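# Carry bottle carrier to spill tray on window bench

## Task

Pick up the empty bottle carrier from the shelved bench beside the door and set it upright on the floor of the spill tray that sits on the shelved bench beside the window. The carrier must never touch the room's floor, or the task fails. When it is placed, open the gripper and move the robot away from it. The robot must not fall over or finish leaning, or the task fails. The carrier only counts as placed if it stays there on its own, without the robot holding it.

## Robot and tools

Robot: TidyBot++, a wheeled base (0.54 m long, 0.50 m wide, 0.38 m tall) on four driven casters, with a single seven-joint arm and a two-finger gripper. There is only one arm, so every joint target is given once, by joint name. The shoulder sits 0.12 m ahead of the base centre at 0.68 m height. Cameras: base_camera (fixed on the base) and wrist_camera (on the hand, looking along it).

Frames: the base frame has its origin on the floor below the base centre, x ahead, y to the left, z upward. hand_pose is reported in this frame and refers to the point between the finger pads; its z axis runs along the fingers and the fingers close along its y axis. The odometry frame is the base frame as it was when the scene began; base_odometry counts wheel rotation, so wheel slip shows up as travel. Heading grows to the left, range -3.142 to 3.142. base_tilt (degrees) is positive when the robot leans forward or to the right.

execute_actions: argument actions is a list with exactly one action, or empty to just read state and images. An action may contain base, joints, speeds. base holds exactly one key, each a relative move from where the base currently is: translate_m (metres, forward positive, -2 to 2), strafe_m (metres, leftward positive, -2 to 2), rotate_rad (radians, counter-clockwise from above positive, -6.3 to 6.3). joints holds absolute targets, all in radians except gripper: joint_1_rad (any angle; whole arm about vertical, positive is clockwise from above, opposite to rotate_rad), joint_2_rad shoulder -2.249 to 2.249, joint_3_rad any angle, joint_4_rad elbow -2.579 to 2.579, joint_5_rad any angle, joint_6_rad wrist -2.099 to 2.099, joint_7_rad any angle (hand spin; with hand pointing down, positive is counter-clockwise from above, and 1.57 opens the fingers toward robot left/right), gripper_pos from 0 (open, about 85 mm gap) to 1 (closed); gap is roughly 85 x (1 - gripper_pos) mm. Done tolerances are about ±0.039 for joints 1-4, ±0.056 for 5-7, ±0.03 for the gripper. Unbounded joints go the short way round; for bigger turns send steps smaller than half a revolution. speeds caps top speed for that action only: translate_m and strafe_m 0.05 to 0.5 m/s, rotate_rad 0.1 to 1.57 rad/s (defaults are the maxima). A base move needing over 8.667 s is rejected; any action is capped at 15 s. Unknown keys or out-of-range numbers reject the whole call. cameras: list of base_camera, wrist_camera or all; omitted/null means all, [] means none. Motions in one action start together. Anything left out of an action may still be driving toward its previous target.

wait: seconds from 0 to 10; nothing new is sent and the same state and images come back. zoom_image: camera plus region [x0, y0, x1, y1] in pixels of that camera's most recent full image, at most 504 by 504. base_camera images are 644x364, wrist_camera 644x476 (fisheye). finished_scene: scene number; ends the scene and reports success, irreversible.

Arm geometry: upper arm 0.42 m, forearm 0.31 m, hand 0.31 m to the hand point. With joint_1_rad 0, joint_3_rad 3.14, joint_5_rad 0 (near the start pose) the arm stays in the base's x-z plane; tilts from vertical (forward positive) are upper = joint_2_rad, forearm = joint_2_rad - joint_4_rad, hand = forearm - joint_6_rad. Hand point reach ahead of the shoulder is the sum of length x sin(tilt), height above it the sum of length x cos(tilt). The arm begins folded, hand down, sticking up to 0.08 m past the base front. A downward-pointing hand reaches at most about 0.94 m high, and only close in. Closed fingertips reach about 20 mm past the hand point.

Result lines: base_status and joint_status report how each commanded motion ended: done, off_target (stopped short, maybe still pushing), contact_stop or time_out (holds where it stopped), not_followed / joint command not followed with a cause (self-collision check withheld the arm targets; gripper still acts). on_its_own lists uncommanded movement. For the gripper closed to 1, done means it holds nothing; off_target with a reading means an object is gripped. motor_effort gives percent of max effort, peak in brackets. ARM HIT means a hard hit on the base or itself. MOTOR HOT warns from 60 °C; an OVER-TEMPERATURE FAULT at 75 °C lets the arm sag and marks keys limit_stop_at_motor_heat (resend them). A torque fault (joints 1-4 limit 104.5 N m, 5-7 limit 51.3) freezes the arm and gripper for 10 s and drops the rest of the call; the base keeps going. If a stop is reported, remaining calls in that reply are not executed.

Accuracy: friction and sag leave the hand a cm or two off, more when extended or loaded. To correct, send each joint its previous command plus (desired minus read). While carrying, never resend a joint's read angle, it sinks further. Trust camera images over hand_pose. Odometry drifts a few cm and degrees over many moves; a blocked base may report done while far short.

Avoid: letting the carrier drop or touch the floor, driving while the arm is caught on something high (above about 0.8 m) since the robot can tip, pushing or pulling hard sideways with a raised hand, driving the arm into furniture, slamming objects. If leaning, retract the arm or back away. Loose objects may occasionally get nudged. The robot holds its last command while you think, so keep held loads brief to limit motor heating. Release the carrier fully and move off before finishing.

Each tool is called after "Request:" as name(argument=value, ...), one argument or row to a line, values as JSON.

## Session

Request:
execute_actions(
  actions=[],
)

Scene clock: 0.00 s.
base_odometry: x=+0.000 y=+0.000 heading=+0.000 (m, m, rad; odometry frame)
base_tilt: forward=-0.3 right=-0.3 (deg)
base_status: not commanded
joint_positions: joint_1_rad=+0.003 joint_2_rad=-0.370 joint_3_rad=+3.132 joint_4_rad=-2.508 joint_5_rad=+0.008 joint_6_rad=-0.859 joint_7_rad=+1.607 gripper_pos=+0.000
joint_status: not commanded
motor_effort: joint_1_rad=-2 joint_2_rad=-1 joint_3_rad=+0 joint_4_rad=+15 joint_5_rad=+0 joint_6_rad=+2 joint_7_rad=+0 (%)
hand_pose: x=+0.2769 y=+0.0002 z=+0.5972 quat_wxyz=(+0.006, +0.997, +0.024, +0.073) (m; base frame)
pictures: base_camera, wrist_camera
Images, in order (width x height): base_camera 644x364, wrist_camera 644x476.

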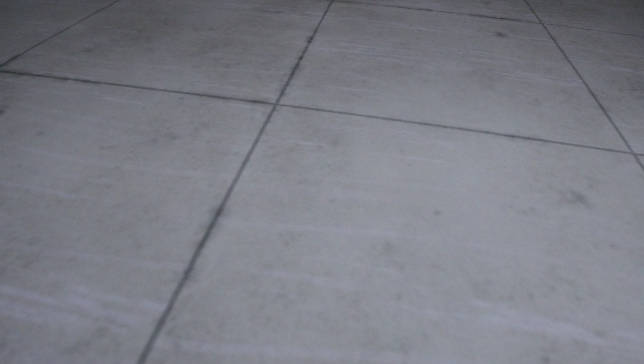

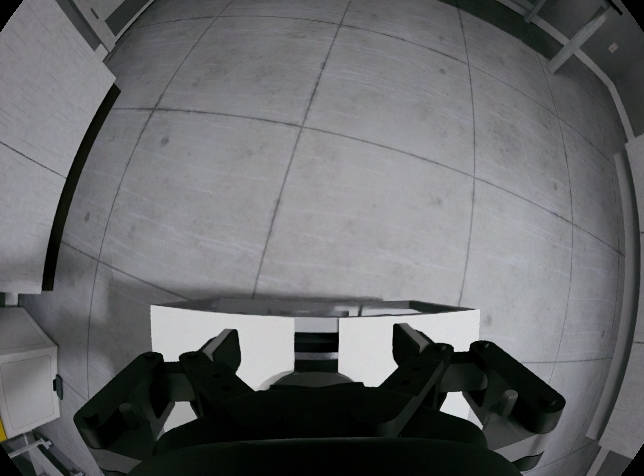

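Request:
execute_actions(
  actions=[
    {"joints":{"joint_6_rad":0.45}},
  ],
  cameras=["wrist_camera"],
)

Request:
execute_actions(
  actions=[
    {"base":{"rotate_rad":2.1}},
  ],
  cameras=["wrist_camera"],
)

Request:
execute_actions(
  actions=[
    {"base":{"rotate_rad":2.1}},
  ],
  cameras=["wrist_camera"],
)

Scene clock: 6.60 s.
base_odometry: x=+0.000 y=+0.000 heading=+0.000 (m, m, rad; odometry frame)
base_tilt: forward=-0.3 right=-0.3 (deg)
base_status: not commanded
joint_positions: joint_1_rad=+0.003 joint_2_rad=-0.370 joint_3_rad=+3.132 joint_4_rad=-2.508 joint_5_rad=+0.008 joint_6_rad=+0.446 joint_7_rad=+1.607 gripper_pos=+0.000
joint_status: all done
motor_effort: joint_1_rad=-2(2) joint_2_rad=-6(7) joint_3_rad=-1(0) joint_4_rad=+20(20) joint_5_rad=-1(0) joint_6_rad=+9(9) joint_7_rad=+1(1) (%)
hand_pose: x=+0.5408 y=+0.0058 z=+0.8678 quat_wxyz=(+0.012, +0.748, +0.021, +0.663) (m; base frame)
pictures: wrist_camera
camera_calibration (this result's frames):
wrist_camera: T_world_to_cam=[[-0.0146883, -0.999795, 0.0139539, -0.00394873], [-0.111616, -0.0122287, -0.993676, 0.981078], [0.993643, -0.0161529, -0.111414, -0.305201], [0, 0, 0, 1]] pos_world=[0.412707, 0.00311953, 0.940925]
Images, in order (width x height): wrist_camera 644x476.

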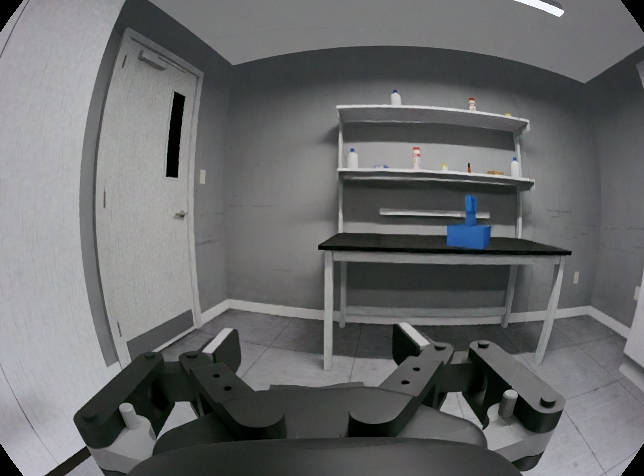

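Scene clock: 9.30 s.
base_odometry: x=+0.000 y=+0.000 heading=+2.099 (m, m, rad; odometry frame)
base_tilt: forward=-0.3 right=-0.3 (deg)
base_status: done
joint_positions: joint_1_rad=+0.003 joint_2_rad=-0.370 joint_3_rad=+3.132 joint_4_rad=-2.508 joint_5_rad=+0.008 joint_6_rad=+0.446 joint_7_rad=+1.607 gripper_pos=+0.000
joint_status: not commanded
motor_effort: joint_1_rad=-2(3) joint_2_rad=-5(7) joint_3_rad=+1(2) joint_4_rad=+20(19) joint_5_rad=+0(0) joint_6_rad=+9(9) joint_7_rad=+0(0) (%)
hand_pose: x=+0.5409 y=+0.0057 z=+0.8678 quat_wxyz=(+0.012, +0.748, +0.021, +0.663) (m; base frame)
pictures: wrist_camera
camera_calibration (this result's frames):
wrist_camera: T_world_to_cam=[[-0.0147676, -0.999794, 0.0139231, -0.00391824], [-0.111617, -0.0121892, -0.993677, 0.981079], [0.993642, -0.0162282, -0.111414, -0.305201], [0, 0, 0, 1]] pos_world=[0.412708, 0.00308829, 0.940926]
Images, in order (width x height): wrist_camera 644x476.

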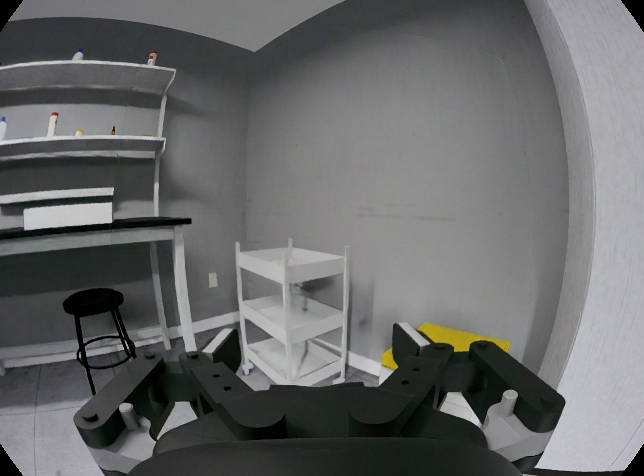

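Scene clock: 11.93 s.
base_odometry: x=+0.000 y=+0.000 heading=-2.085 (m, m, rad; odometry frame)
base_tilt: forward=-0.3 right=-0.3 (deg)
base_status: done
joint_positions: joint_1_rad=+0.003 joint_2_rad=-0.370 joint_3_rad=+3.132 joint_4_rad=-2.508 joint_5_rad=+0.008 joint_6_rad=+0.446 joint_7_rad=+1.607 gripper_pos=+0.000
joint_status: not commanded
motor_effort: joint_1_rad=-1(3) joint_2_rad=-6(7) joint_3_rad=+0(2) joint_4_rad=+20(19) joint_5_rad=+0(1) joint_6_rad=+9(9) joint_7_rad=+0(1) (%)
hand_pose: x=+0.5409 y=+0.0057 z=+0.8678 quat_wxyz=(+0.012, +0.748, +0.021, +0.663) (m; base frame)
pictures: wrist_camera
camera_calibration (this result's frames):
wrist_camera: T_world_to_cam=[[-0.0148419, -0.999793, 0.013894, -0.00388953], [-0.111618, -0.012152, -0.993677, 0.98108], [0.99364, -0.0162989, -0.111415, -0.305201], [0, 0, 0, 1]] pos_world=[0.412709, 0.00305893, 0.940926]
Images, in order (width x height): wrist_camera 644x476.

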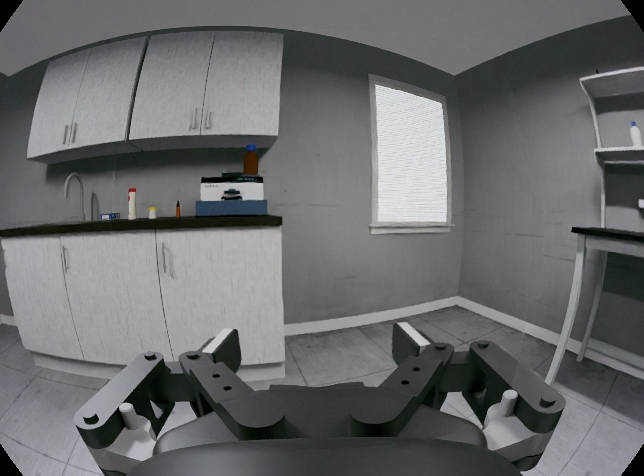

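Request:
execute_actions(
  actions=[
    {"base":{"rotate_rad":1.875}},
  ],
  cameras=[],
)

Request:
execute_actions(
  actions=[
    {"base":{"strafe_m":-0.48}},
  ],
  cameras=[],
)

Request:
execute_actions(
  actions=[
    {"base":{"translate_m":0.9},"joints":{"joint_2_rad":-0.3,"joint_4_rad":-2.0,"joint_6_rad":0.0}},
  ],
)

Scene clock: 29.17 s.
base_odometry: x=+0.000 y=+0.000 heading=-0.211 (m, m, rad; odometry frame)
base_tilt: forward=-0.3 right=-0.3 (deg)
base_status: done
joint_positions: joint_1_rad=+0.003 joint_2_rad=-0.370 joint_3_rad=+3.132 joint_4_rad=-2.508 joint_5_rad=+0.008 joint_6_rad=+0.446 joint_7_rad=+1.607 gripper_pos=+0.000
joint_status: not commanded
motor_effort: joint_1_rad=-2(2) joint_2_rad=-6(7) joint_3_rad=+0(1) joint_4_rad=+19(19) joint_5_rad=-1(0) joint_6_rad=+9(9) joint_7_rad=+0(0) (%)
hand_pose: x=+0.5409 y=+0.0056 z=+0.8678 quat_wxyz=(+0.012, +0.748, +0.021, +0.663) (m; base frame)
pictures: none
No camera images: the call's "cameras" was empty. Leave "cameras" out to get every camera's image.

Scene clock: 31.47 s.
base_odometry: x=-0.100 y=-0.470 heading=-0.211 (m, m, rad; odometry frame)
base_tilt: forward=-0.3 right=-0.3 (deg)
base_status: done
joint_positions: joint_1_rad=+0.003 joint_2_rad=-0.370 joint_3_rad=+3.133 joint_4_rad=-2.508 joint_5_rad=+0.008 joint_6_rad=+0.446 joint_7_rad=+1.607 gripper_pos=+0.000
joint_status: not commanded
motor_effort: joint_1_rad=-2(2) joint_2_rad=-7(6) joint_3_rad=-1(2) joint_4_rad=+19(19) joint_5_rad=-1(1) joint_6_rad=+9(9) joint_7_rad=+1(1) (%)
hand_pose: x=+0.5409 y=+0.0054 z=+0.8678 quat_wxyz=(+0.013, +0.748, +0.021, +0.663) (m; base frame)
pictures: none
No camera images: the call's "cameras" was empty. Leave "cameras" out to get every camera's image.

Scene clock: 34.57 s.
base_odometry: x=+0.780 y=-0.658 heading=-0.211 (m, m, rad; odometry frame)
base_tilt: forward=-0.3 right=-0.3 (deg)
base_status: done
joint_positions: joint_1_rad=+0.003 joint_2_rad=-0.313 joint_3_rad=+3.133 joint_4_rad=-2.017 joint_5_rad=+0.008 joint_6_rad=+0.024 joint_7_rad=+1.607 gripper_pos=+0.000
joint_status: all done
motor_effort: joint_1_rad=-2(2) joint_2_rad=-10(12) joint_3_rad=+0(0) joint_4_rad=+22(22) joint_5_rad=-1(1) joint_6_rad=+9(9) joint_7_rad=+1(0) (%)
hand_pose: x=+0.6103 y=+0.0051 z=+1.0066 quat_wxyz=(+0.014, +0.744, +0.020, +0.667) (m; base frame)
pictures: base_camera, wrist_camera
camera_calibration (this result's frames):
wrist_camera: T_world_to_cam=[[-0.0185662, -0.99973, 0.0139976, -0.00319046], [-0.0998598, -0.0120759, -0.994928, 1.12088], [0.994828, -0.0198699, -0.0996086, -0.371323], [0, 0, 0, 1]] pos_world=[0.481274, 0.00296788, 1.07826]
Images, in order (width x height): base_camera 644x364, wrist_camera 644x476.

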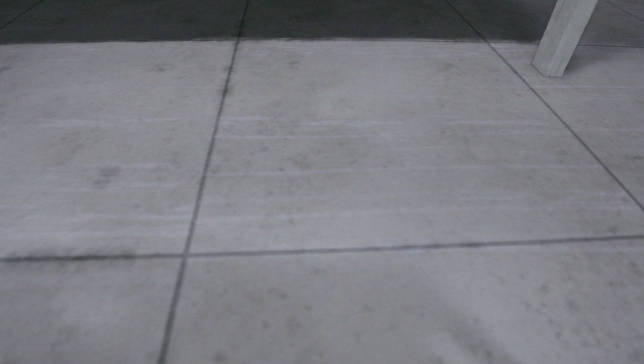

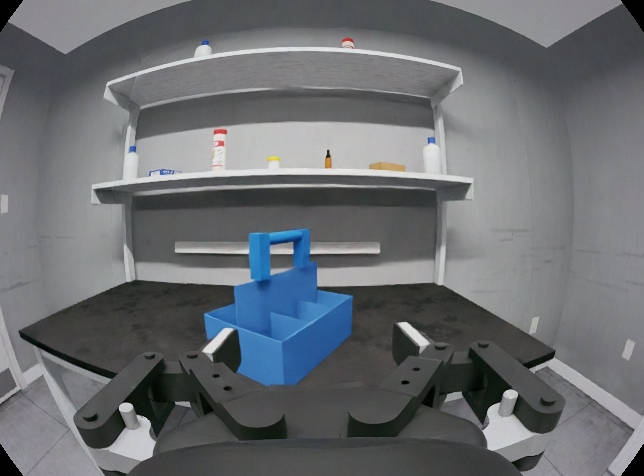

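Request:
execute_actions(
  actions=[
    {"base":{"strafe_m":-0.55},"joints":{"joint_1_rad":-0.884,"joint_2_rad":-0.3,"joint_4_rad":-1.95,"joint_6_rad":0.08}},
  ],
  cameras=["wrist_camera"],
)

Request:
execute_actions(
  actions=[
    {"base":{"translate_m":0.48},"speeds":{"translate_m":0.3}},
  ],
)

Scene clock: 68.53 s.
base_odometry: x=+0.665 y=-1.196 heading=-0.210 (m, m, rad; odometry frame)
base_tilt: forward=-0.3 right=-0.3 (deg)
base_status: done
joint_positions: joint_1_rad=-0.872 joint_2_rad=-0.313 joint_3_rad=+3.132 joint_4_rad=-1.971 joint_5_rad=+0.008 joint_6_rad=+0.054 joint_7_rad=+1.607 gripper_pos=+0.000
joint_status: all done
motor_effort: joint_1_rad=-2(0) joint_2_rad=-11(14) joint_3_rad=+1(2) joint_4_rad=+21(22) joint_5_rad=+0(1) joint_6_rad=+9(10) joint_7_rad=+1(0) (%)
hand_pose: x=+0.4319 y=+0.3831 z=+1.0445 quat_wxyz=(-0.282, +0.643, +0.322, +0.636) (m; base frame)
pictures: wrist_camera
camera_calibration (this result's frames):
wrist_camera: T_world_to_cam=[[0.755105, -0.655489, 0.0122356, -0.0933692], [-0.00640129, -0.0260338, -0.999641, 1.11516], [0.655572, 0.754756, -0.0238543, -0.41191], [0, 0, 0, 1]] pos_world=[0.347679, 0.278721, 1.10607]
Images, in order (width x height): wrist_camera 644x476.

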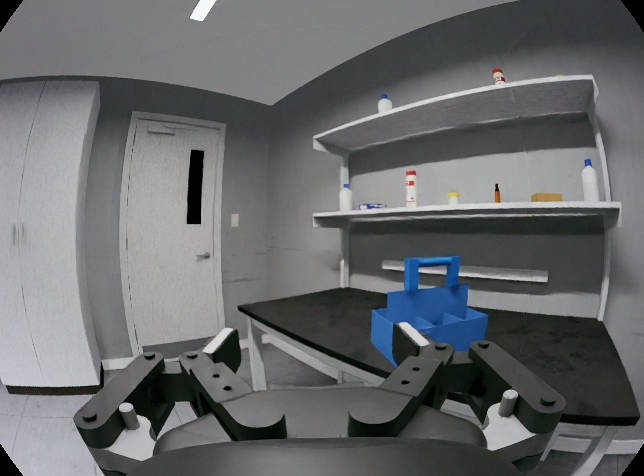

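Scene clock: 71.07 s.
base_odometry: x=+1.135 y=-1.296 heading=-0.210 (m, m, rad; odometry frame)
base_tilt: forward=-0.3 right=-0.3 (deg)
base_status: done
joint_positions: joint_1_rad=-0.874 joint_2_rad=-0.313 joint_3_rad=+3.132 joint_4_rad=-1.970 joint_5_rad=+0.008 joint_6_rad=+0.055 joint_7_rad=+1.607 gripper_pos=+0.000
joint_status: not commanded
motor_effort: joint_1_rad=-2(0) joint_2_rad=-11(13) joint_3_rad=-1(2) joint_4_rad=+21(22) joint_5_rad=+0(1) joint_6_rad=+9(10) joint_7_rad=+0(0) (%)
hand_pose: x=+0.4312 y=+0.3839 z=+1.0453 quat_wxyz=(-0.283, +0.642, +0.322, +0.636) (m; base frame)
pictures: base_camera, wrist_camera
camera_calibration (this result's frames):
wrist_camera: T_world_to_cam=[[0.756487, -0.653894, 0.0122303, -0.093508], [-0.00512861, -0.0246312, -0.999683, 1.11501], [0.653988, 0.756185, -0.0219868, -0.413915], [0, 0, 0, 1]] pos_world=[0.347151, 0.279316, 1.1067]
Images, in order (width x height): base_camera 644x364, wrist_camera 644x476.

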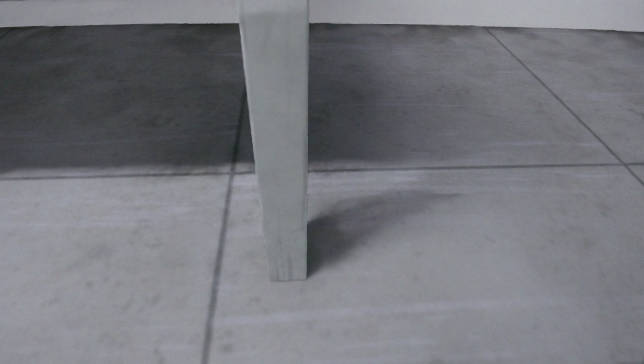

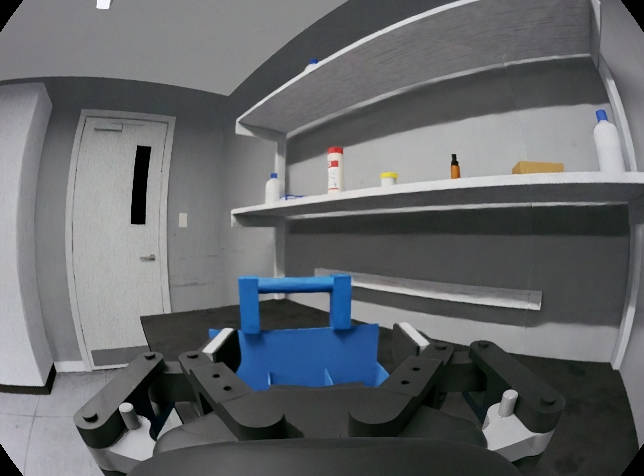

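Request:
execute_actions(
  actions=[
    {"joints":{"joint_1_rad":-0.935,"joint_2_rad":0.125,"joint_4_rad":-1.685,"joint_6_rad":0.25,"joint_7_rad":3.17,"gripper_pos":0.3}},
  ],
  cameras=["wrist_camera"],
)

Scene clock: 83.03 s.
base_odometry: x=+1.135 y=-1.296 heading=-0.210 (m, m, rad; odometry frame)
base_tilt: forward=-0.3 right=-0.3 (deg)
base_status: not commanded
joint_positions: joint_1_rad=-0.921 joint_2_rad=+0.113 joint_3_rad=+3.132 joint_4_rad=-1.704 joint_5_rad=+0.008 joint_6_rad=+0.224 joint_7_rad=+3.141 gripper_pos=+0.300
joint_status: all done
motor_effort: joint_1_rad=-1(2) joint_2_rad=-26(29) joint_3_rad=-1(0) joint_4_rad=+20(22) joint_5_rad=+0(0) joint_6_rad=+9(9) joint_7_rad=+0(0) (%)
hand_pose: x=+0.5142 y=+0.5329 z=+1.0160 quat_wxyz=(+0.221, +0.222, +0.680, +0.663) (m; base frame)
pictures: wrist_camera
camera_calibration (this result's frames):
wrist_camera: T_world_to_cam=[[0.0222603, -0.0197252, 0.999558, -1.02203], [0.807356, -0.589321, -0.0296096, -0.0126306], [0.589644, 0.807658, 0.00280676, -0.600988], [0, 0, 0, 1]] pos_world=[0.387317, 0.45779, 1.02289]
Images, in order (width x height): wrist_camera 644x476.

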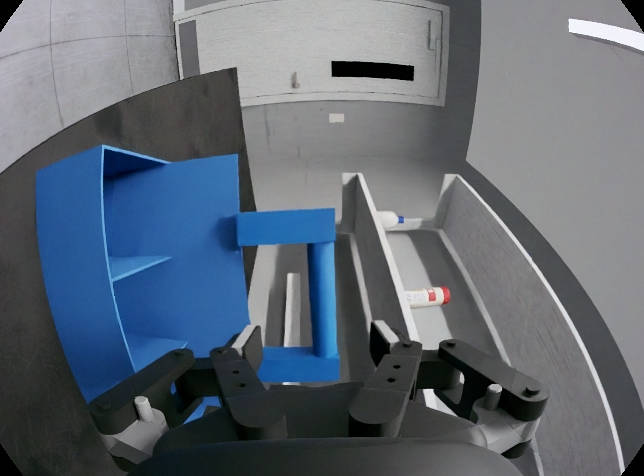

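Request:
execute_actions(
  actions=[
    {"joints":{"joint_2_rad":0.43,"joint_4_rad":-1.255,"joint_6_rad":0.15}},
  ],
  cameras=["wrist_camera"],
)

Scene clock: 88.43 s.
base_odometry: x=+1.135 y=-1.296 heading=-0.210 (m, m, rad; odometry frame)
base_tilt: forward=-0.3 right=-0.3 (deg)
base_status: not commanded
joint_positions: joint_1_rad=-0.921 joint_2_rad=+0.413 joint_3_rad=+3.132 joint_4_rad=-1.276 joint_5_rad=+0.008 joint_6_rad=+0.176 joint_7_rad=+3.141 gripper_pos=+0.300
joint_status: all done
motor_effort: joint_1_rad=-2(2) joint_2_rad=-38(39) joint_3_rad=-1(1) joint_4_rad=+22(22) joint_5_rad=-1(1) joint_6_rad=+9(9) joint_7_rad=+0(0) (%)
hand_pose: x=+0.5922 y=+0.6348 z=+1.0481 quat_wxyz=(+0.230, +0.215, +0.652, +0.690) (m; base frame)
pictures: wrist_camera
camera_calibration (this result's frames):
wrist_camera: T_world_to_cam=[[-0.0238029, -0.0858447, 0.996024, -0.980905], [0.807998, -0.588348, -0.0313987, -0.0137893], [0.588704, 0.804038, 0.0833667, -0.811002], [0, 0, 0, 1]] pos_world=[0.465233, 0.559758, 1.04418]
Images, in order (width x height): wrist_camera 644x476.

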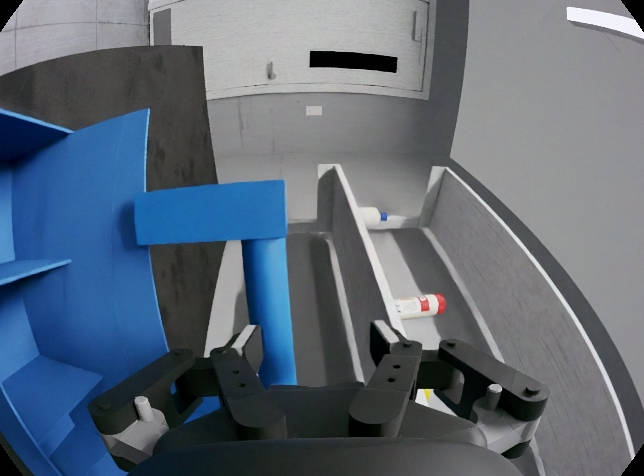

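Request:
execute_actions(
  actions=[
    {"joints":{"joint_6_rad":0.085}},
  ],
  cameras=["wrist_camera"],
)

Scene clock: 92.07 s.
base_odometry: x=+1.135 y=-1.296 heading=-0.210 (m, m, rad; odometry frame)
base_tilt: forward=-0.3 right=-0.4 (deg)
base_status: not commanded
joint_positions: joint_1_rad=-0.921 joint_2_rad=+0.415 joint_3_rad=+3.132 joint_4_rad=-1.272 joint_5_rad=+0.008 joint_6_rad=+0.104 joint_7_rad=+3.141 gripper_pos=+0.300
joint_status: all done
motor_effort: joint_1_rad=-1(2) joint_2_rad=-37(40) joint_3_rad=-1(1) joint_4_rad=+22(22) joint_5_rad=-1(1) joint_6_rad=+9(10) joint_7_rad=+1(0) (%)
hand_pose: x=+0.5931 y=+0.6358 z=+1.0265 quat_wxyz=(+0.222, +0.223, +0.676, +0.667) (m; base frame)
pictures: wrist_camera
camera_calibration (this result's frames):
wrist_camera: T_world_to_cam=[[0.0179259, -0.0298205, 0.999395, -1.02315], [0.806495, -0.590369, -0.0320817, -0.0117051], [0.590969, 0.806582, 0.0134672, -0.741677], [0, 0, 0, 1]] pos_world=[0.466089, 0.560802, 1.03215]
Images, in order (width x height): wrist_camera 644x476.

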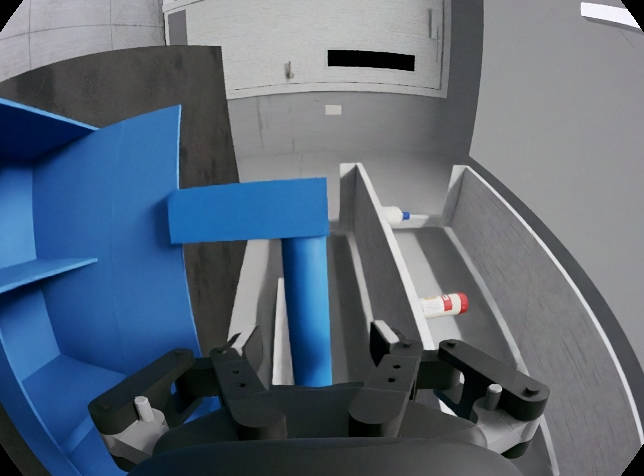

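Request:
execute_actions(
  actions=[
    {"joints":{"joint_2_rad":0.53,"joint_4_rad":-1.11,"joint_6_rad":0.045}},
  ],
  cameras=["wrist_camera"],
)

Request:
execute_actions(
  actions=[
    {"joints":{"gripper_pos":1}},
  ],
  cameras=["wrist_camera"],
)

Scene clock: 99.07 s.
base_odometry: x=+1.135 y=-1.296 heading=-0.210 (m, m, rad; odometry frame)
base_tilt: forward=-0.3 right=-0.3 (deg)
base_status: not commanded
joint_positions: joint_1_rad=-0.921 joint_2_rad=+0.513 joint_3_rad=+3.132 joint_4_rad=-1.128 joint_5_rad=+0.008 joint_6_rad=+0.070 joint_7_rad=+3.141 gripper_pos=+0.300
joint_status: all done
motor_effort: joint_1_rad=-2(1) joint_2_rad=-41(42) joint_3_rad=+0(1) joint_4_rad=+21(22) joint_5_rad=+0(1) joint_6_rad=+9(10) joint_7_rad=+1(0) (%)
hand_pose: x=+0.6166 y=+0.6661 z=+1.0258 quat_wxyz=(+0.224, +0.222, +0.672, +0.670) (m; base frame)
pictures: wrist_camera
camera_calibration (this result's frames):
wrist_camera: T_world_to_cam=[[0.0117432, -0.0394244, 0.999154, -1.01146], [0.806265, -0.590645, -0.0327818, -0.0117485], [0.591438, 0.805968, 0.0248505, -0.791577], [0, 0, 0, 1]] pos_world=[0.489519, 0.59117, 1.02989]
Images, in order (width x height): wrist_camera 644x476.

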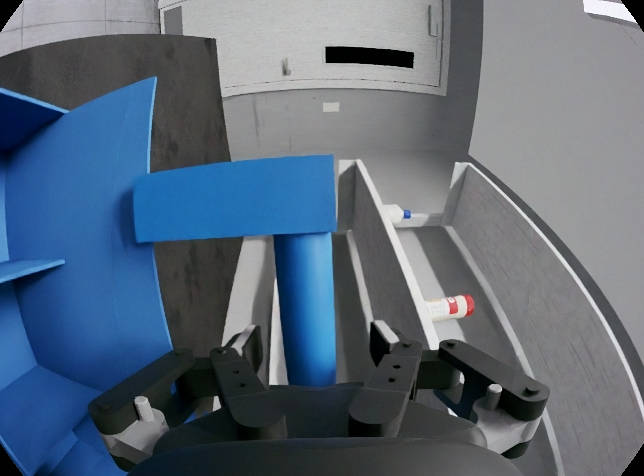

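Scene clock: 100.00 s.
base_odometry: x=+1.135 y=-1.296 heading=-0.210 (m, m, rad; odometry frame)
base_tilt: forward=-0.3 right=-0.3 (deg)
base_status: not commanded
joint_positions: joint_1_rad=-0.922 joint_2_rad=+0.516 joint_3_rad=+3.132 joint_4_rad=-1.127 joint_5_rad=+0.008 joint_6_rad=+0.065 joint_7_rad=+3.141 gripper_pos=+0.745
joint_status: gripper_pos off_target (ended at +0.745, target +1.000)
motor_effort: joint_1_rad=-2(2) joint_2_rad=-42(44) joint_3_rad=-2(2) joint_4_rad=+23(24) joint_5_rad=-1(2) joint_6_rad=+9(11) joint_7_rad=-1(1) (%)
hand_pose: x=+0.6167 y=+0.6670 z=+1.0231 quat_wxyz=(+0.223, +0.222, +0.674, +0.669) (m; base frame)
pictures: wrist_camera
camera_calibration (this result's frames):
wrist_camera: T_world_to_cam=[[0.0153336, -0.0346614, 0.999281, -1.01425], [0.806484, -0.590343, -0.032852, -0.0116338], [0.591058, 0.806408, 0.0189017, -0.78628], [0, 0, 0, 1]] pos_world=[0.489671, 0.592039, 1.028]
Images, in order (width x height): wrist_camera 644x476.

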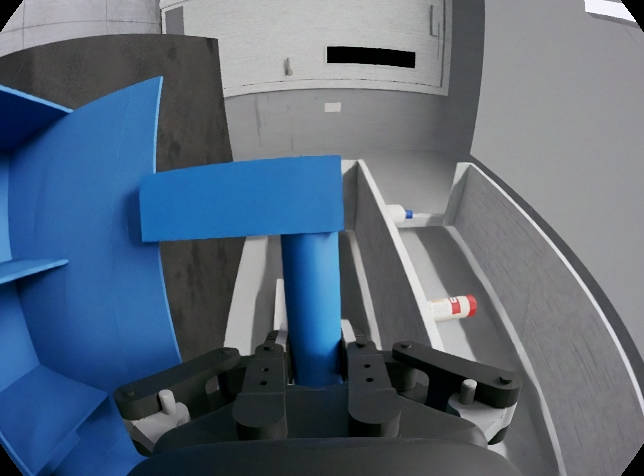

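Request:
execute_actions(
  actions=[
    {"joints":{"joint_2_rad":0.25,"joint_4_rad":-1.29,"joint_6_rad":-0.01}},
  ],
  cameras=["wrist_camera"],
)

Request:
execute_actions(
  actions=[
    {"base":{"translate_m":-0.5},"speeds":{"translate_m":0.3}},
  ],
  cameras=["wrist_camera"],
)

Scene clock: 107.73 s.
base_odometry: x=+1.135 y=-1.296 heading=-0.210 (m, m, rad; odometry frame)
base_tilt: forward=-0.3 right=-0.3 (deg)
base_status: not commanded
joint_positions: joint_1_rad=-0.922 joint_2_rad=+0.280 joint_3_rad=+3.132 joint_4_rad=-1.293 joint_5_rad=+0.008 joint_6_rad=-0.005 joint_7_rad=+3.141 gripper_pos=+0.745
joint_status: all done
motor_effort: joint_1_rad=-2(2) joint_2_rad=-37(46) joint_3_rad=-1(1) joint_4_rad=+25(27) joint_5_rad=-1(2) joint_6_rad=+12(13) joint_7_rad=+1(1) (%)
hand_pose: x=+0.5616 y=+0.5952 z=+1.0838 quat_wxyz=(+0.223, +0.221, +0.674, +0.669) (m; base frame)
pictures: wrist_camera
camera_calibration (this result's frames):
wrist_camera: T_world_to_cam=[[0.0133935, -0.0338219, 0.999338, -1.07599], [0.806881, -0.589911, -0.0307793, -0.01035], [0.590562, 0.80676, 0.0193893, -0.697424], [0, 0, 0, 1]] pos_world=[0.434634, 0.520156, 1.08848]
Images, in order (width x height): wrist_camera 644x476.

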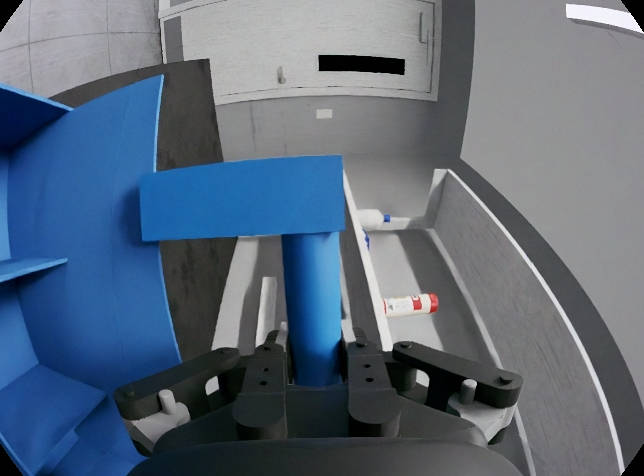

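Scene clock: 110.40 s.
base_odometry: x=+0.646 y=-1.192 heading=-0.211 (m, m, rad; odometry frame)
base_tilt: forward=-0.3 right=-0.3 (deg)
base_status: done
joint_positions: joint_1_rad=-0.934 joint_2_rad=+0.278 joint_3_rad=+3.134 joint_4_rad=-1.294 joint_5_rad=+0.008 joint_6_rad=-0.008 joint_7_rad=+3.141 gripper_pos=+0.745
joint_status: not commanded
motor_effort: joint_1_rad=-2(6) joint_2_rad=-38(40) joint_3_rad=-1(5) joint_4_rad=+25(27) joint_5_rad=-1(2) joint_6_rad=+13(13) joint_7_rad=+0(0) (%)
hand_pose: x=+0.5548 y=+0.5995 z=+1.0827 quat_wxyz=(+0.219, +0.218, +0.676, +0.668) (m; base frame)
pictures: wrist_camera
camera_calibration (this result's frames):
wrist_camera: T_world_to_cam=[[0.0155708, -0.030501, 0.999413, -1.07796], [0.81306, -0.581385, -0.0304106, -0.0112626], [0.581972, 0.813056, 0.0157465, -0.691925], [0, 0, 0, 1]] pos_world=[0.428623, 0.523147, 1.08788]
Images, in order (width x height): wrist_camera 644x476.

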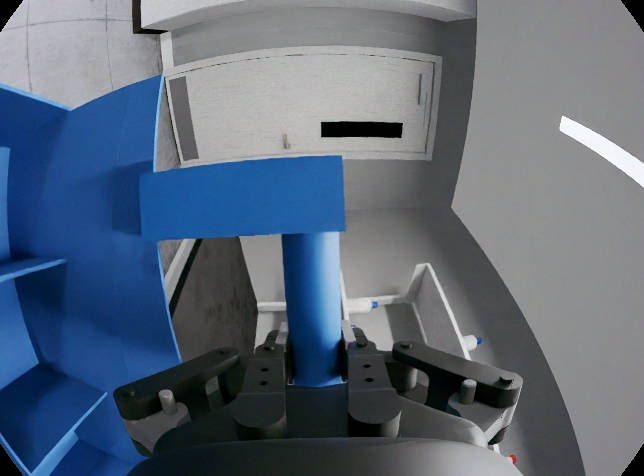

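Request:
execute_actions(
  actions=[
    {"base":{"rotate_rad":3.14},"joints":{"joint_1_rad":0.01,"joint_2_rad":-0.03,"joint_4_rad":-1.38,"joint_6_rad":-0.19},"speeds":{"rotate_rad":0.8}},
  ],
  cameras=["wrist_camera"],
)

Request:
execute_actions(
  actions=[
    {"base":{"strafe_m":-0.9},"speeds":{"strafe_m":0.4}},
  ],
  cameras=[],
)

Request:
execute_actions(
  actions=[
    {"base":{"translate_m":1.6},"speeds":{"translate_m":0.4}},
  ],
)

Scene clock: 129.87 s.
base_odometry: x=+0.646 y=-1.192 heading=+2.929 (m, m, rad; odometry frame)
base_tilt: forward=-0.3 right=-0.3 (deg)
base_status: done
joint_positions: joint_1_rad=+0.004 joint_2_rad=+0.016 joint_3_rad=+3.128 joint_4_rad=-1.379 joint_5_rad=+0.008 joint_6_rad=-0.184 joint_7_rad=+3.141 gripper_pos=+0.745
joint_status: joint_2_rad off_target (ended at +0.016, target -0.030); the others done
motor_effort: joint_1_rad=-2(5) joint_2_rad=-26(38) joint_3_rad=-1(3) joint_4_rad=+25(26) joint_5_rad=+0(1) joint_6_rad=+12(13) joint_7_rad=+0(0) (%)
hand_pose: x=+0.7466 y=+0.0070 z=+1.1544 quat_wxyz=(+0.497, +0.498, +0.506, +0.498) (m; base frame)
pictures: wrist_camera
camera_calibration (this result's frames):
wrist_camera: T_world_to_cam=[[-0.0162153, -0.0288165, 0.999453, -1.147], [0.016931, -0.999449, -0.0285417, 0.0856453], [0.999725, 0.0164589, 0.0166943, -0.630307], [0, 0, 0, 1]] pos_world=[0.610084, 0.0629198, 1.15934]
Images, in order (width x height): wrist_camera 644x476.

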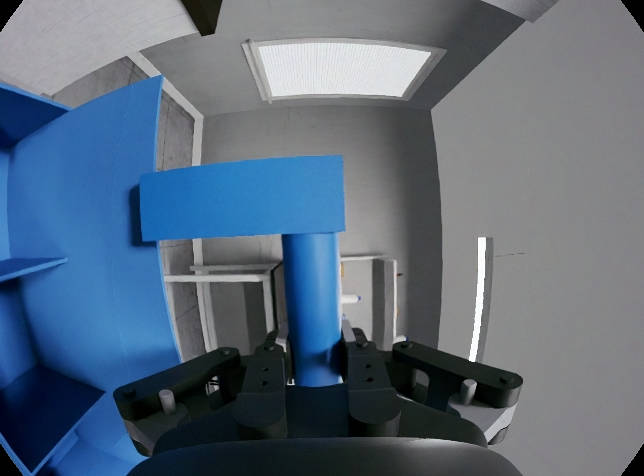

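Scene clock: 133.23 s.
base_odometry: x=+0.835 y=-0.312 heading=+2.930 (m, m, rad; odometry frame)
base_tilt: forward=-0.3 right=-0.3 (deg)
base_status: done
joint_positions: joint_1_rad=+0.007 joint_2_rad=+0.016 joint_3_rad=+3.131 joint_4_rad=-1.379 joint_5_rad=+0.008 joint_6_rad=-0.184 joint_7_rad=+3.141 gripper_pos=+0.745
joint_status: not commanded
motor_effort: joint_1_rad=+0(2) joint_2_rad=-27(28) joint_3_rad=+1(3) joint_4_rad=+26(26) joint_5_rad=+0(1) joint_6_rad=+12(13) joint_7_rad=+1(1) (%)
hand_pose: x=+0.7465 y=+0.0031 z=+1.1543 quat_wxyz=(+0.499, +0.500, +0.505, +0.496) (m; base frame)
pictures: none
No camera images: the call's "cameras" was empty. Leave "cameras" out to get every camera's image.

Scene clock: 138.33 s.
base_odometry: x=-0.729 y=+0.026 heading=+2.929 (m, m, rad; odometry frame)
base_tilt: forward=-0.3 right=-0.3 (deg)
base_status: done
joint_positions: joint_1_rad=+0.007 joint_2_rad=-0.012 joint_3_rad=+3.131 joint_4_rad=-1.383 joint_5_rad=+0.008 joint_6_rad=-0.201 joint_7_rad=+3.141 gripper_pos=+0.746
joint_status: not commanded
motor_effort: joint_1_rad=-1(1) joint_2_rad=-20(30) joint_3_rad=+0(0) joint_4_rad=+24(26) joint_5_rad=-1(1) joint_6_rad=+14(15) joint_7_rad=+1(0) (%)
hand_pose: x=+0.7333 y=+0.0031 z=+1.1646 quat_wxyz=(+0.501, +0.498, +0.503, +0.498) (m; base frame)
pictures: base_camera, wrist_camera
camera_calibration (this result's frames):
wrist_camera: T_world_to_cam=[[-0.0245401, -0.0284068, 0.999295, -1.15126], [0.0106648, -0.999547, -0.0281521, 0.0863892], [0.999642, 0.00996641, 0.0248319, -0.626579], [0, 0, 0, 1]] pos_world=[0.597181, 0.0598911, 1.16844]
Images, in order (width x height): base_camera 644x364, wrist_camera 644x476.

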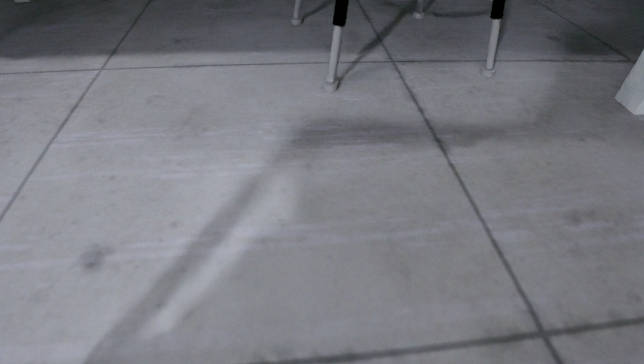

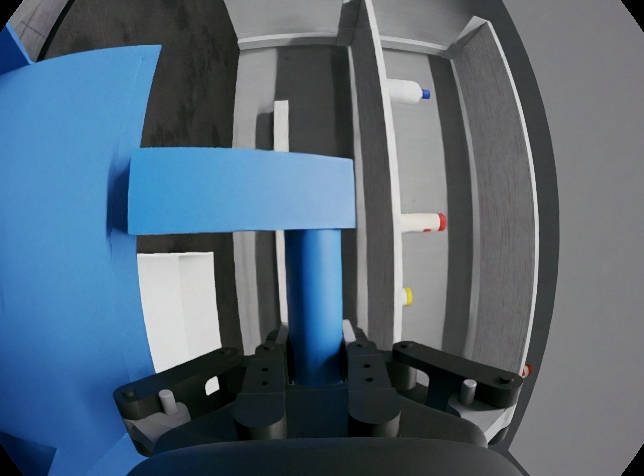

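Request:
execute_actions(
  actions=[
    {"base":{"translate_m":-0.15},"speeds":{"translate_m":0.15}},
  ],
  cameras=["wrist_camera"],
)

Request:
execute_actions(
  actions=[
    {"joints":{"joint_2_rad":-0.08,"joint_4_rad":-0.87,"joint_6_rad":-0.76}},
  ],
  cameras=["wrist_camera"],
)

Scene clock: 157.03 s.
base_odometry: x=-0.582 y=-0.006 heading=+2.929 (m, m, rad; odometry frame)
base_tilt: forward=-0.3 right=-0.3 (deg)
base_status: done
joint_positions: joint_1_rad=+0.007 joint_2_rad=-0.009 joint_3_rad=+3.131 joint_4_rad=-1.384 joint_5_rad=+0.008 joint_6_rad=-0.201 joint_7_rad=+3.141 gripper_pos=+0.746
joint_status: not commanded
motor_effort: joint_1_rad=-2(3) joint_2_rad=-23(30) joint_3_rad=+0(2) joint_4_rad=+24(27) joint_5_rad=-1(1) joint_6_rad=+11(13) joint_7_rad=+1(0) (%)
hand_pose: x=+0.7347 y=+0.0031 z=+1.1623 quat_wxyz=(+0.500, +0.499, +0.504, +0.497) (m; base frame)
pictures: wrist_camera
camera_calibration (this result's frames):
wrist_camera: T_world_to_cam=[[-0.0208224, -0.0284231, 0.999379, -1.15176], [0.0105597, -0.999546, -0.0282078, 0.0864425], [0.999727, 0.00996581, 0.021113, -0.623623], [0, 0, 0, 1]] pos_world=[0.598557, 0.0598815, 1.16665]
Images, in order (width x height): wrist_camera 644x476.

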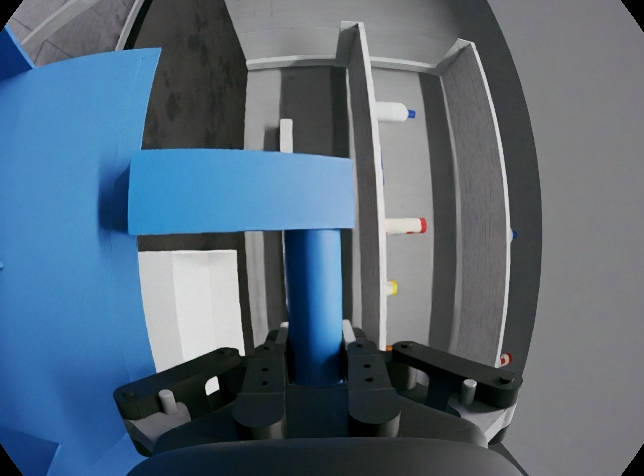

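Scene clock: 158.73 s.
base_odometry: x=-0.582 y=-0.006 heading=+2.929 (m, m, rad; odometry frame)
base_tilt: forward=-0.3 right=-0.3 (deg)
base_status: not commanded
joint_positions: joint_1_rad=+0.007 joint_2_rad=-0.054 joint_3_rad=+3.131 joint_4_rad=-0.897 joint_5_rad=+0.008 joint_6_rad=-0.749 joint_7_rad=+3.141 gripper_pos=+0.746
joint_status: all done
motor_effort: joint_1_rad=-1(2) joint_2_rad=-18(27) joint_3_rad=+0(0) joint_4_rad=+19(25) joint_5_rad=+0(1) joint_6_rad=+12(12) joint_7_rad=+1(1) (%)
hand_pose: x=+0.6420 y=+0.0019 z=+1.3043 quat_wxyz=(+0.497, +0.504, +0.506, +0.493) (m; base frame)
pictures: wrist_camera
camera_calibration (this result's frames):
wrist_camera: T_world_to_cam=[[-0.00406513, -0.0297042, 0.99955, -1.30662], [0.00626746, -0.99954, -0.0296784, 0.0949195], [0.999972, 0.00614399, 0.00424943, -0.512129], [0, 0, 0, 1]] pos_world=[0.506209, 0.0592102, 1.31103]
Images, in order (width x height): wrist_camera 644x476.

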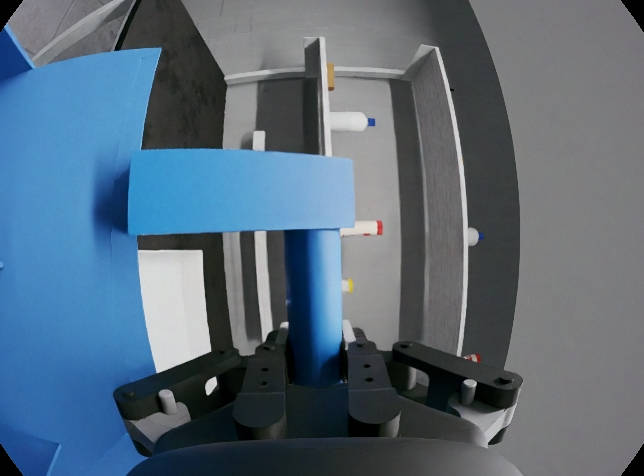

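Request:
execute_actions(
  actions=[
    {"base":{"strafe_m":-0.13},"joints":{"joint_1_rad":0.11,"joint_2_rad":-0.11,"joint_4_rad":-1.23,"joint_6_rad":-0.12},"speeds":{"strafe_m":0.15}},
  ],
  cameras=[],
)

Request:
execute_actions(
  actions=[
    {"base":{"translate_m":0.39},"speeds":{"translate_m":0.15}},
  ],
)

Scene clock: 180.40 s.
base_odometry: x=-0.555 y=+0.121 heading=+2.928 (m, m, rad; odometry frame)
base_tilt: forward=-0.3 right=-0.3 (deg)
base_status: done
joint_positions: joint_1_rad=+0.105 joint_2_rad=-0.068 joint_3_rad=+3.132 joint_4_rad=-1.233 joint_5_rad=+0.008 joint_6_rad=-0.162 joint_7_rad=+3.141 gripper_pos=+0.746
joint_status: joint_2_rad off_target (ended at -0.068, target -0.110); the others done
motor_effort: joint_1_rad=-2(1) joint_2_rad=-22(23) joint_3_rad=-1(2) joint_4_rad=+24(24) joint_5_rad=-1(1) joint_6_rad=+12(12) joint_7_rad=+0(0) (%)
hand_pose: x=+0.6790 y=-0.0523 z=+1.3008 quat_wxyz=(+0.585, +0.454, +0.416, +0.527) (m; base frame)
pictures: none
No camera images: the call's "cameras" was empty. Leave "cameras" out to get every camera's image.

Scene clock: 183.60 s.
base_odometry: x=-0.936 y=+0.204 heading=+2.928 (m, m, rad; odometry frame)
base_tilt: forward=-0.3 right=-0.3 (deg)
base_status: done
joint_positions: joint_1_rad=+0.105 joint_2_rad=-0.082 joint_3_rad=+3.132 joint_4_rad=-1.233 joint_5_rad=+0.008 joint_6_rad=-0.161 joint_7_rad=+3.141 gripper_pos=+0.746
joint_status: not commanded
motor_effort: joint_1_rad=-1(2) joint_2_rad=-21(26) joint_3_rad=+1(0) joint_4_rad=+23(25) joint_5_rad=+0(1) joint_6_rad=+12(12) joint_7_rad=+0(1) (%)
hand_pose: x=+0.6700 y=-0.0513 z=+1.3089 quat_wxyz=(+0.589, +0.450, +0.412, +0.530) (m; base frame)
pictures: base_camera, wrist_camera
camera_calibration (this result's frames):
wrist_camera: T_world_to_cam=[[-0.281937, -0.000760871, 0.959433, -1.07244], [-0.0809116, -0.996418, -0.0245667, 0.0935757], [0.956015, -0.0845555, 0.280866, -0.877087], [0, 0, 0, 1]] pos_world=[0.543718, 0.018262, 1.27758]
Images, in order (width x height): base_camera 644x364, wrist_camera 644x476.

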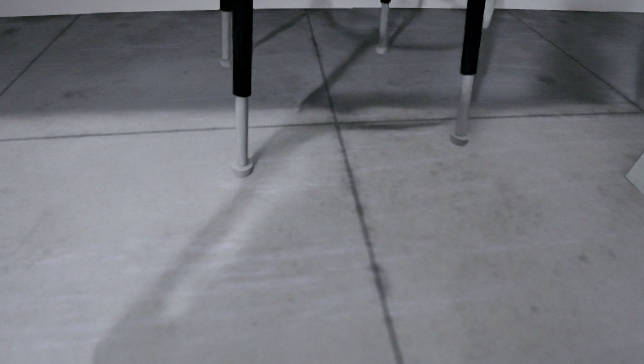

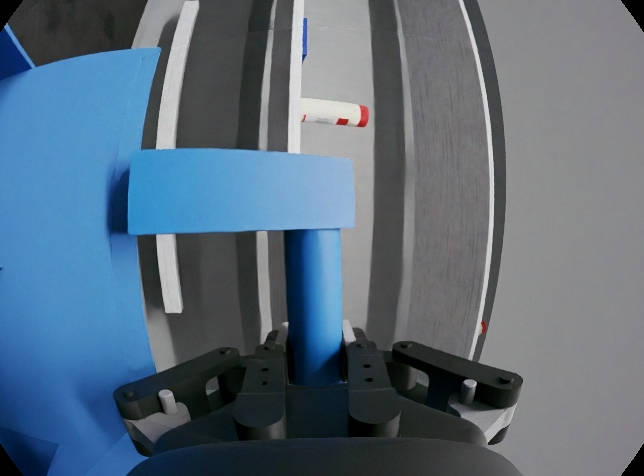

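Request:
execute_actions(
  actions=[
    {"joints":{"joint_2_rad":-0.165,"joint_4_rad":-1.49,"joint_6_rad":0.095}},
  ],
  cameras=["wrist_camera"],
)

Scene clock: 188.50 s.
base_odometry: x=-0.936 y=+0.204 heading=+2.928 (m, m, rad; odometry frame)
base_tilt: forward=-0.3 right=-0.3 (deg)
base_status: not commanded
joint_positions: joint_1_rad=+0.105 joint_2_rad=-0.123 joint_3_rad=+3.132 joint_4_rad=-1.494 joint_5_rad=+0.008 joint_6_rad=+0.051 joint_7_rad=+3.141 gripper_pos=+0.746
joint_status: joint_2_rad off_target (ended at -0.123, target -0.165); the others done
motor_effort: joint_1_rad=-2(1) joint_2_rad=-21(20) joint_3_rad=+0(0) joint_4_rad=+24(25) joint_5_rad=-1(1) joint_6_rad=+12(12) joint_7_rad=+0(0) (%)
hand_pose: x=+0.6748 y=-0.0511 z=+1.2388 quat_wxyz=(+0.587, +0.452, +0.415, +0.529) (m; base frame)
pictures: wrist_camera
camera_calibration (this result's frames):
wrist_camera: T_world_to_cam=[[-0.273818, -0.00110128, 0.961781, -1.01225], [-0.0795977, -0.996543, -0.0238024, 0.0905968], [0.958482, -0.0830731, 0.272783, -0.853544], [0, 0, 0, 1]] pos_world=[0.548148, 0.0182622, 1.20855]
Images, in order (width x height): wrist_camera 644x476.

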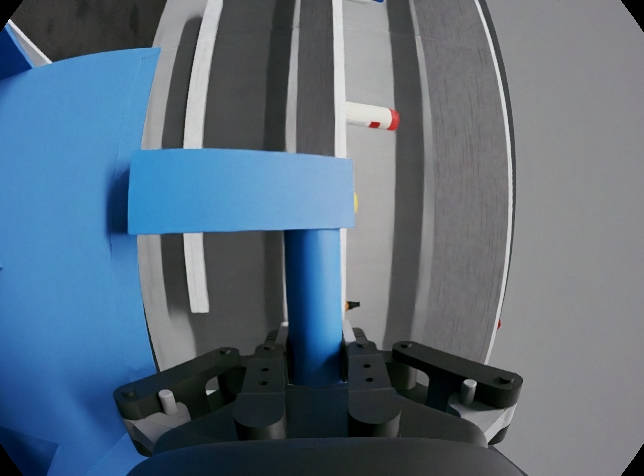

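Request:
execute_actions(
  actions=[
    {"joints":{"joint_2_rad":-0.185,"joint_4_rad":-1.68,"joint_6_rad":0.27}},
  ],
  cameras=["wrist_camera"],
)

Scene clock: 192.50 s.
base_odometry: x=-0.936 y=+0.204 heading=+2.928 (m, m, rad; odometry frame)
base_tilt: forward=-0.3 right=-0.3 (deg)
base_status: not commanded
joint_positions: joint_1_rad=+0.106 joint_2_rad=-0.180 joint_3_rad=+3.132 joint_4_rad=-1.631 joint_5_rad=+0.008 joint_6_rad=+0.265 joint_7_rad=+3.141 gripper_pos=+0.746
joint_status: joint_4_rad off_target (ended at -1.631, target -1.680); the others done
motor_effort: joint_1_rad=-3(0) joint_2_rad=-13(22) joint_3_rad=-2(2) joint_4_rad=+16(24) joint_5_rad=-1(2) joint_6_rad=+5(12) joint_7_rad=+0(1) (%)
hand_pose: x=+0.6421 y=-0.0481 z=+1.2503 quat_wxyz=(+0.616, +0.411, +0.378, +0.555) (m; base frame)
pictures: wrist_camera
camera_calibration (this result's frames):
wrist_camera: T_world_to_cam=[[-0.399791, 0.0117293, 0.916531, -0.894193], [-0.0764801, -0.996858, -0.0206034, 0.0852761], [0.91341, -0.0783335, 0.399432, -0.954256], [0, 0, 0, 1]] pos_world=[0.520658, 0.0207463, 1.20247]
Images, in order (width x height): wrist_camera 644x476.

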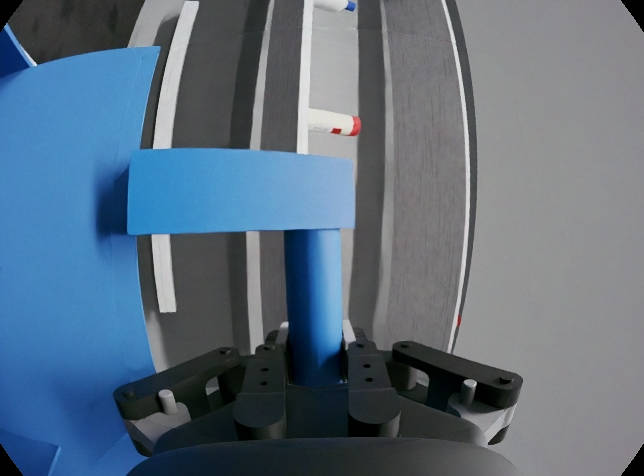

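Request:
execute_actions(
  actions=[
    {"joints":{"joint_2_rad":-0.15,"joint_4_rad":-1.40,"joint_6_rad":-0.02}},
  ],
  cameras=[],
)

Request:
execute_actions(
  actions=[
    {"base":{"translate_m":0.035},"speeds":{"translate_m":0.05}},
  ],
  cameras=["wrist_camera"],
)

Request:
execute_actions(
  actions=[
    {"joints":{"joint_2_rad":-0.165,"joint_4_rad":-1.59,"joint_6_rad":0.17}},
  ],
  cameras=["wrist_camera"],
)

Scene clock: 199.60 s.
base_odometry: x=-0.936 y=+0.204 heading=+2.928 (m, m, rad; odometry frame)
base_tilt: forward=-0.3 right=-0.3 (deg)
base_status: not commanded
joint_positions: joint_1_rad=+0.106 joint_2_rad=-0.150 joint_3_rad=+3.132 joint_4_rad=-1.434 joint_5_rad=+0.008 joint_6_rad=-0.011 joint_7_rad=+3.141 gripper_pos=+0.746
joint_status: all done
motor_effort: joint_1_rad=-2(3) joint_2_rad=-19(20) joint_3_rad=+0(2) joint_4_rad=+24(25) joint_5_rad=+0(1) joint_6_rad=+11(12) joint_7_rad=+0(0) (%)
hand_pose: x=+0.6548 y=-0.0501 z=+1.2715 quat_wxyz=(+0.593, +0.445, +0.407, +0.533) (m; base frame)
pictures: none
No camera images: the call's "cameras" was empty. Leave "cameras" out to get every camera's image.

Scene clock: 200.73 s.
base_odometry: x=-0.970 y=+0.212 heading=+2.928 (m, m, rad; odometry frame)
base_tilt: forward=-0.3 right=-0.3 (deg)
base_status: done
joint_positions: joint_1_rad=+0.106 joint_2_rad=-0.145 joint_3_rad=+3.132 joint_4_rad=-1.434 joint_5_rad=+0.008 joint_6_rad=-0.013 joint_7_rad=+3.141 gripper_pos=+0.746
joint_status: not commanded
motor_effort: joint_1_rad=-2(3) joint_2_rad=-20(22) joint_3_rad=+1(1) joint_4_rad=+24(24) joint_5_rad=+0(0) joint_6_rad=+12(12) joint_7_rad=+0(1) (%)
hand_pose: x=+0.6578 y=-0.0504 z=+1.2684 quat_wxyz=(+0.591, +0.447, +0.409, +0.532) (m; base frame)
pictures: wrist_camera
camera_calibration (this result's frames):
wrist_camera: T_world_to_cam=[[-0.291442, 0.00123538, 0.956588, -1.02709], [-0.0812706, -0.996416, -0.0234738, 0.0913389], [0.95313, -0.0845837, 0.290498, -0.86428], [0, 0, 0, 1]] pos_world=[0.531857, 0.0191765, 1.23572]
Images, in order (width x height): wrist_camera 644x476.

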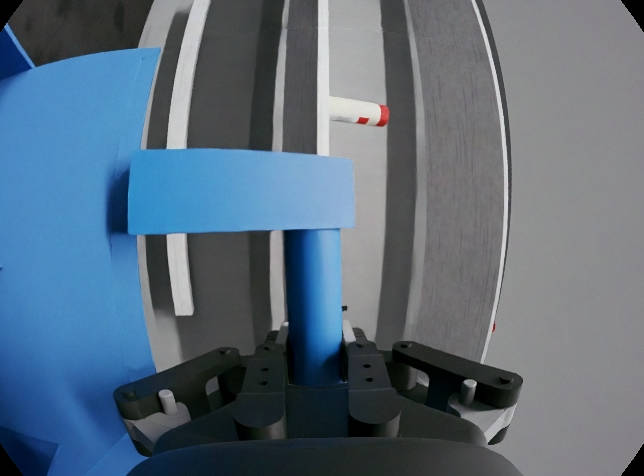

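Scene clock: 201.93 s.
base_odometry: x=-0.970 y=+0.212 heading=+2.928 (m, m, rad; odometry frame)
base_tilt: forward=-0.3 right=-0.3 (deg)
base_status: not commanded
joint_positions: joint_1_rad=+0.106 joint_2_rad=-0.145 joint_3_rad=+3.132 joint_4_rad=-1.597 joint_5_rad=+0.008 joint_6_rad=+0.126 joint_7_rad=+3.141 gripper_pos=+0.746
joint_status: all done
motor_effort: joint_1_rad=-1(1) joint_2_rad=-20(21) joint_3_rad=+0(1) joint_4_rad=+26(26) joint_5_rad=-1(0) joint_6_rad=+12(13) joint_7_rad=+1(0) (%)
hand_pose: x=+0.6700 y=-0.0513 z=+1.2106 quat_wxyz=(+0.586, +0.454, +0.416, +0.527) (m; base frame)
pictures: wrist_camera
camera_calibration (this result's frames):
wrist_camera: T_world_to_cam=[[-0.267937, -0.0011358, 0.963436, -0.99245], [-0.0808214, -0.996448, -0.0236516, 0.0899629], [0.96004, -0.0842034, 0.266893, -0.835177], [0, 0, 0, 1]] pos_world=[0.543161, 0.0181913, 1.18119]
Images, in order (width x height): wrist_camera 644x476.

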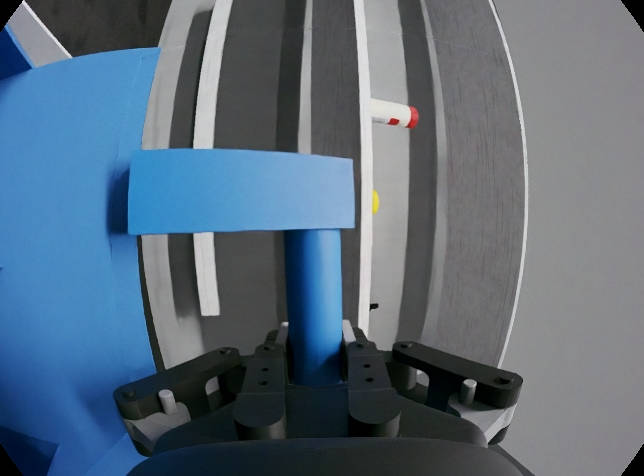

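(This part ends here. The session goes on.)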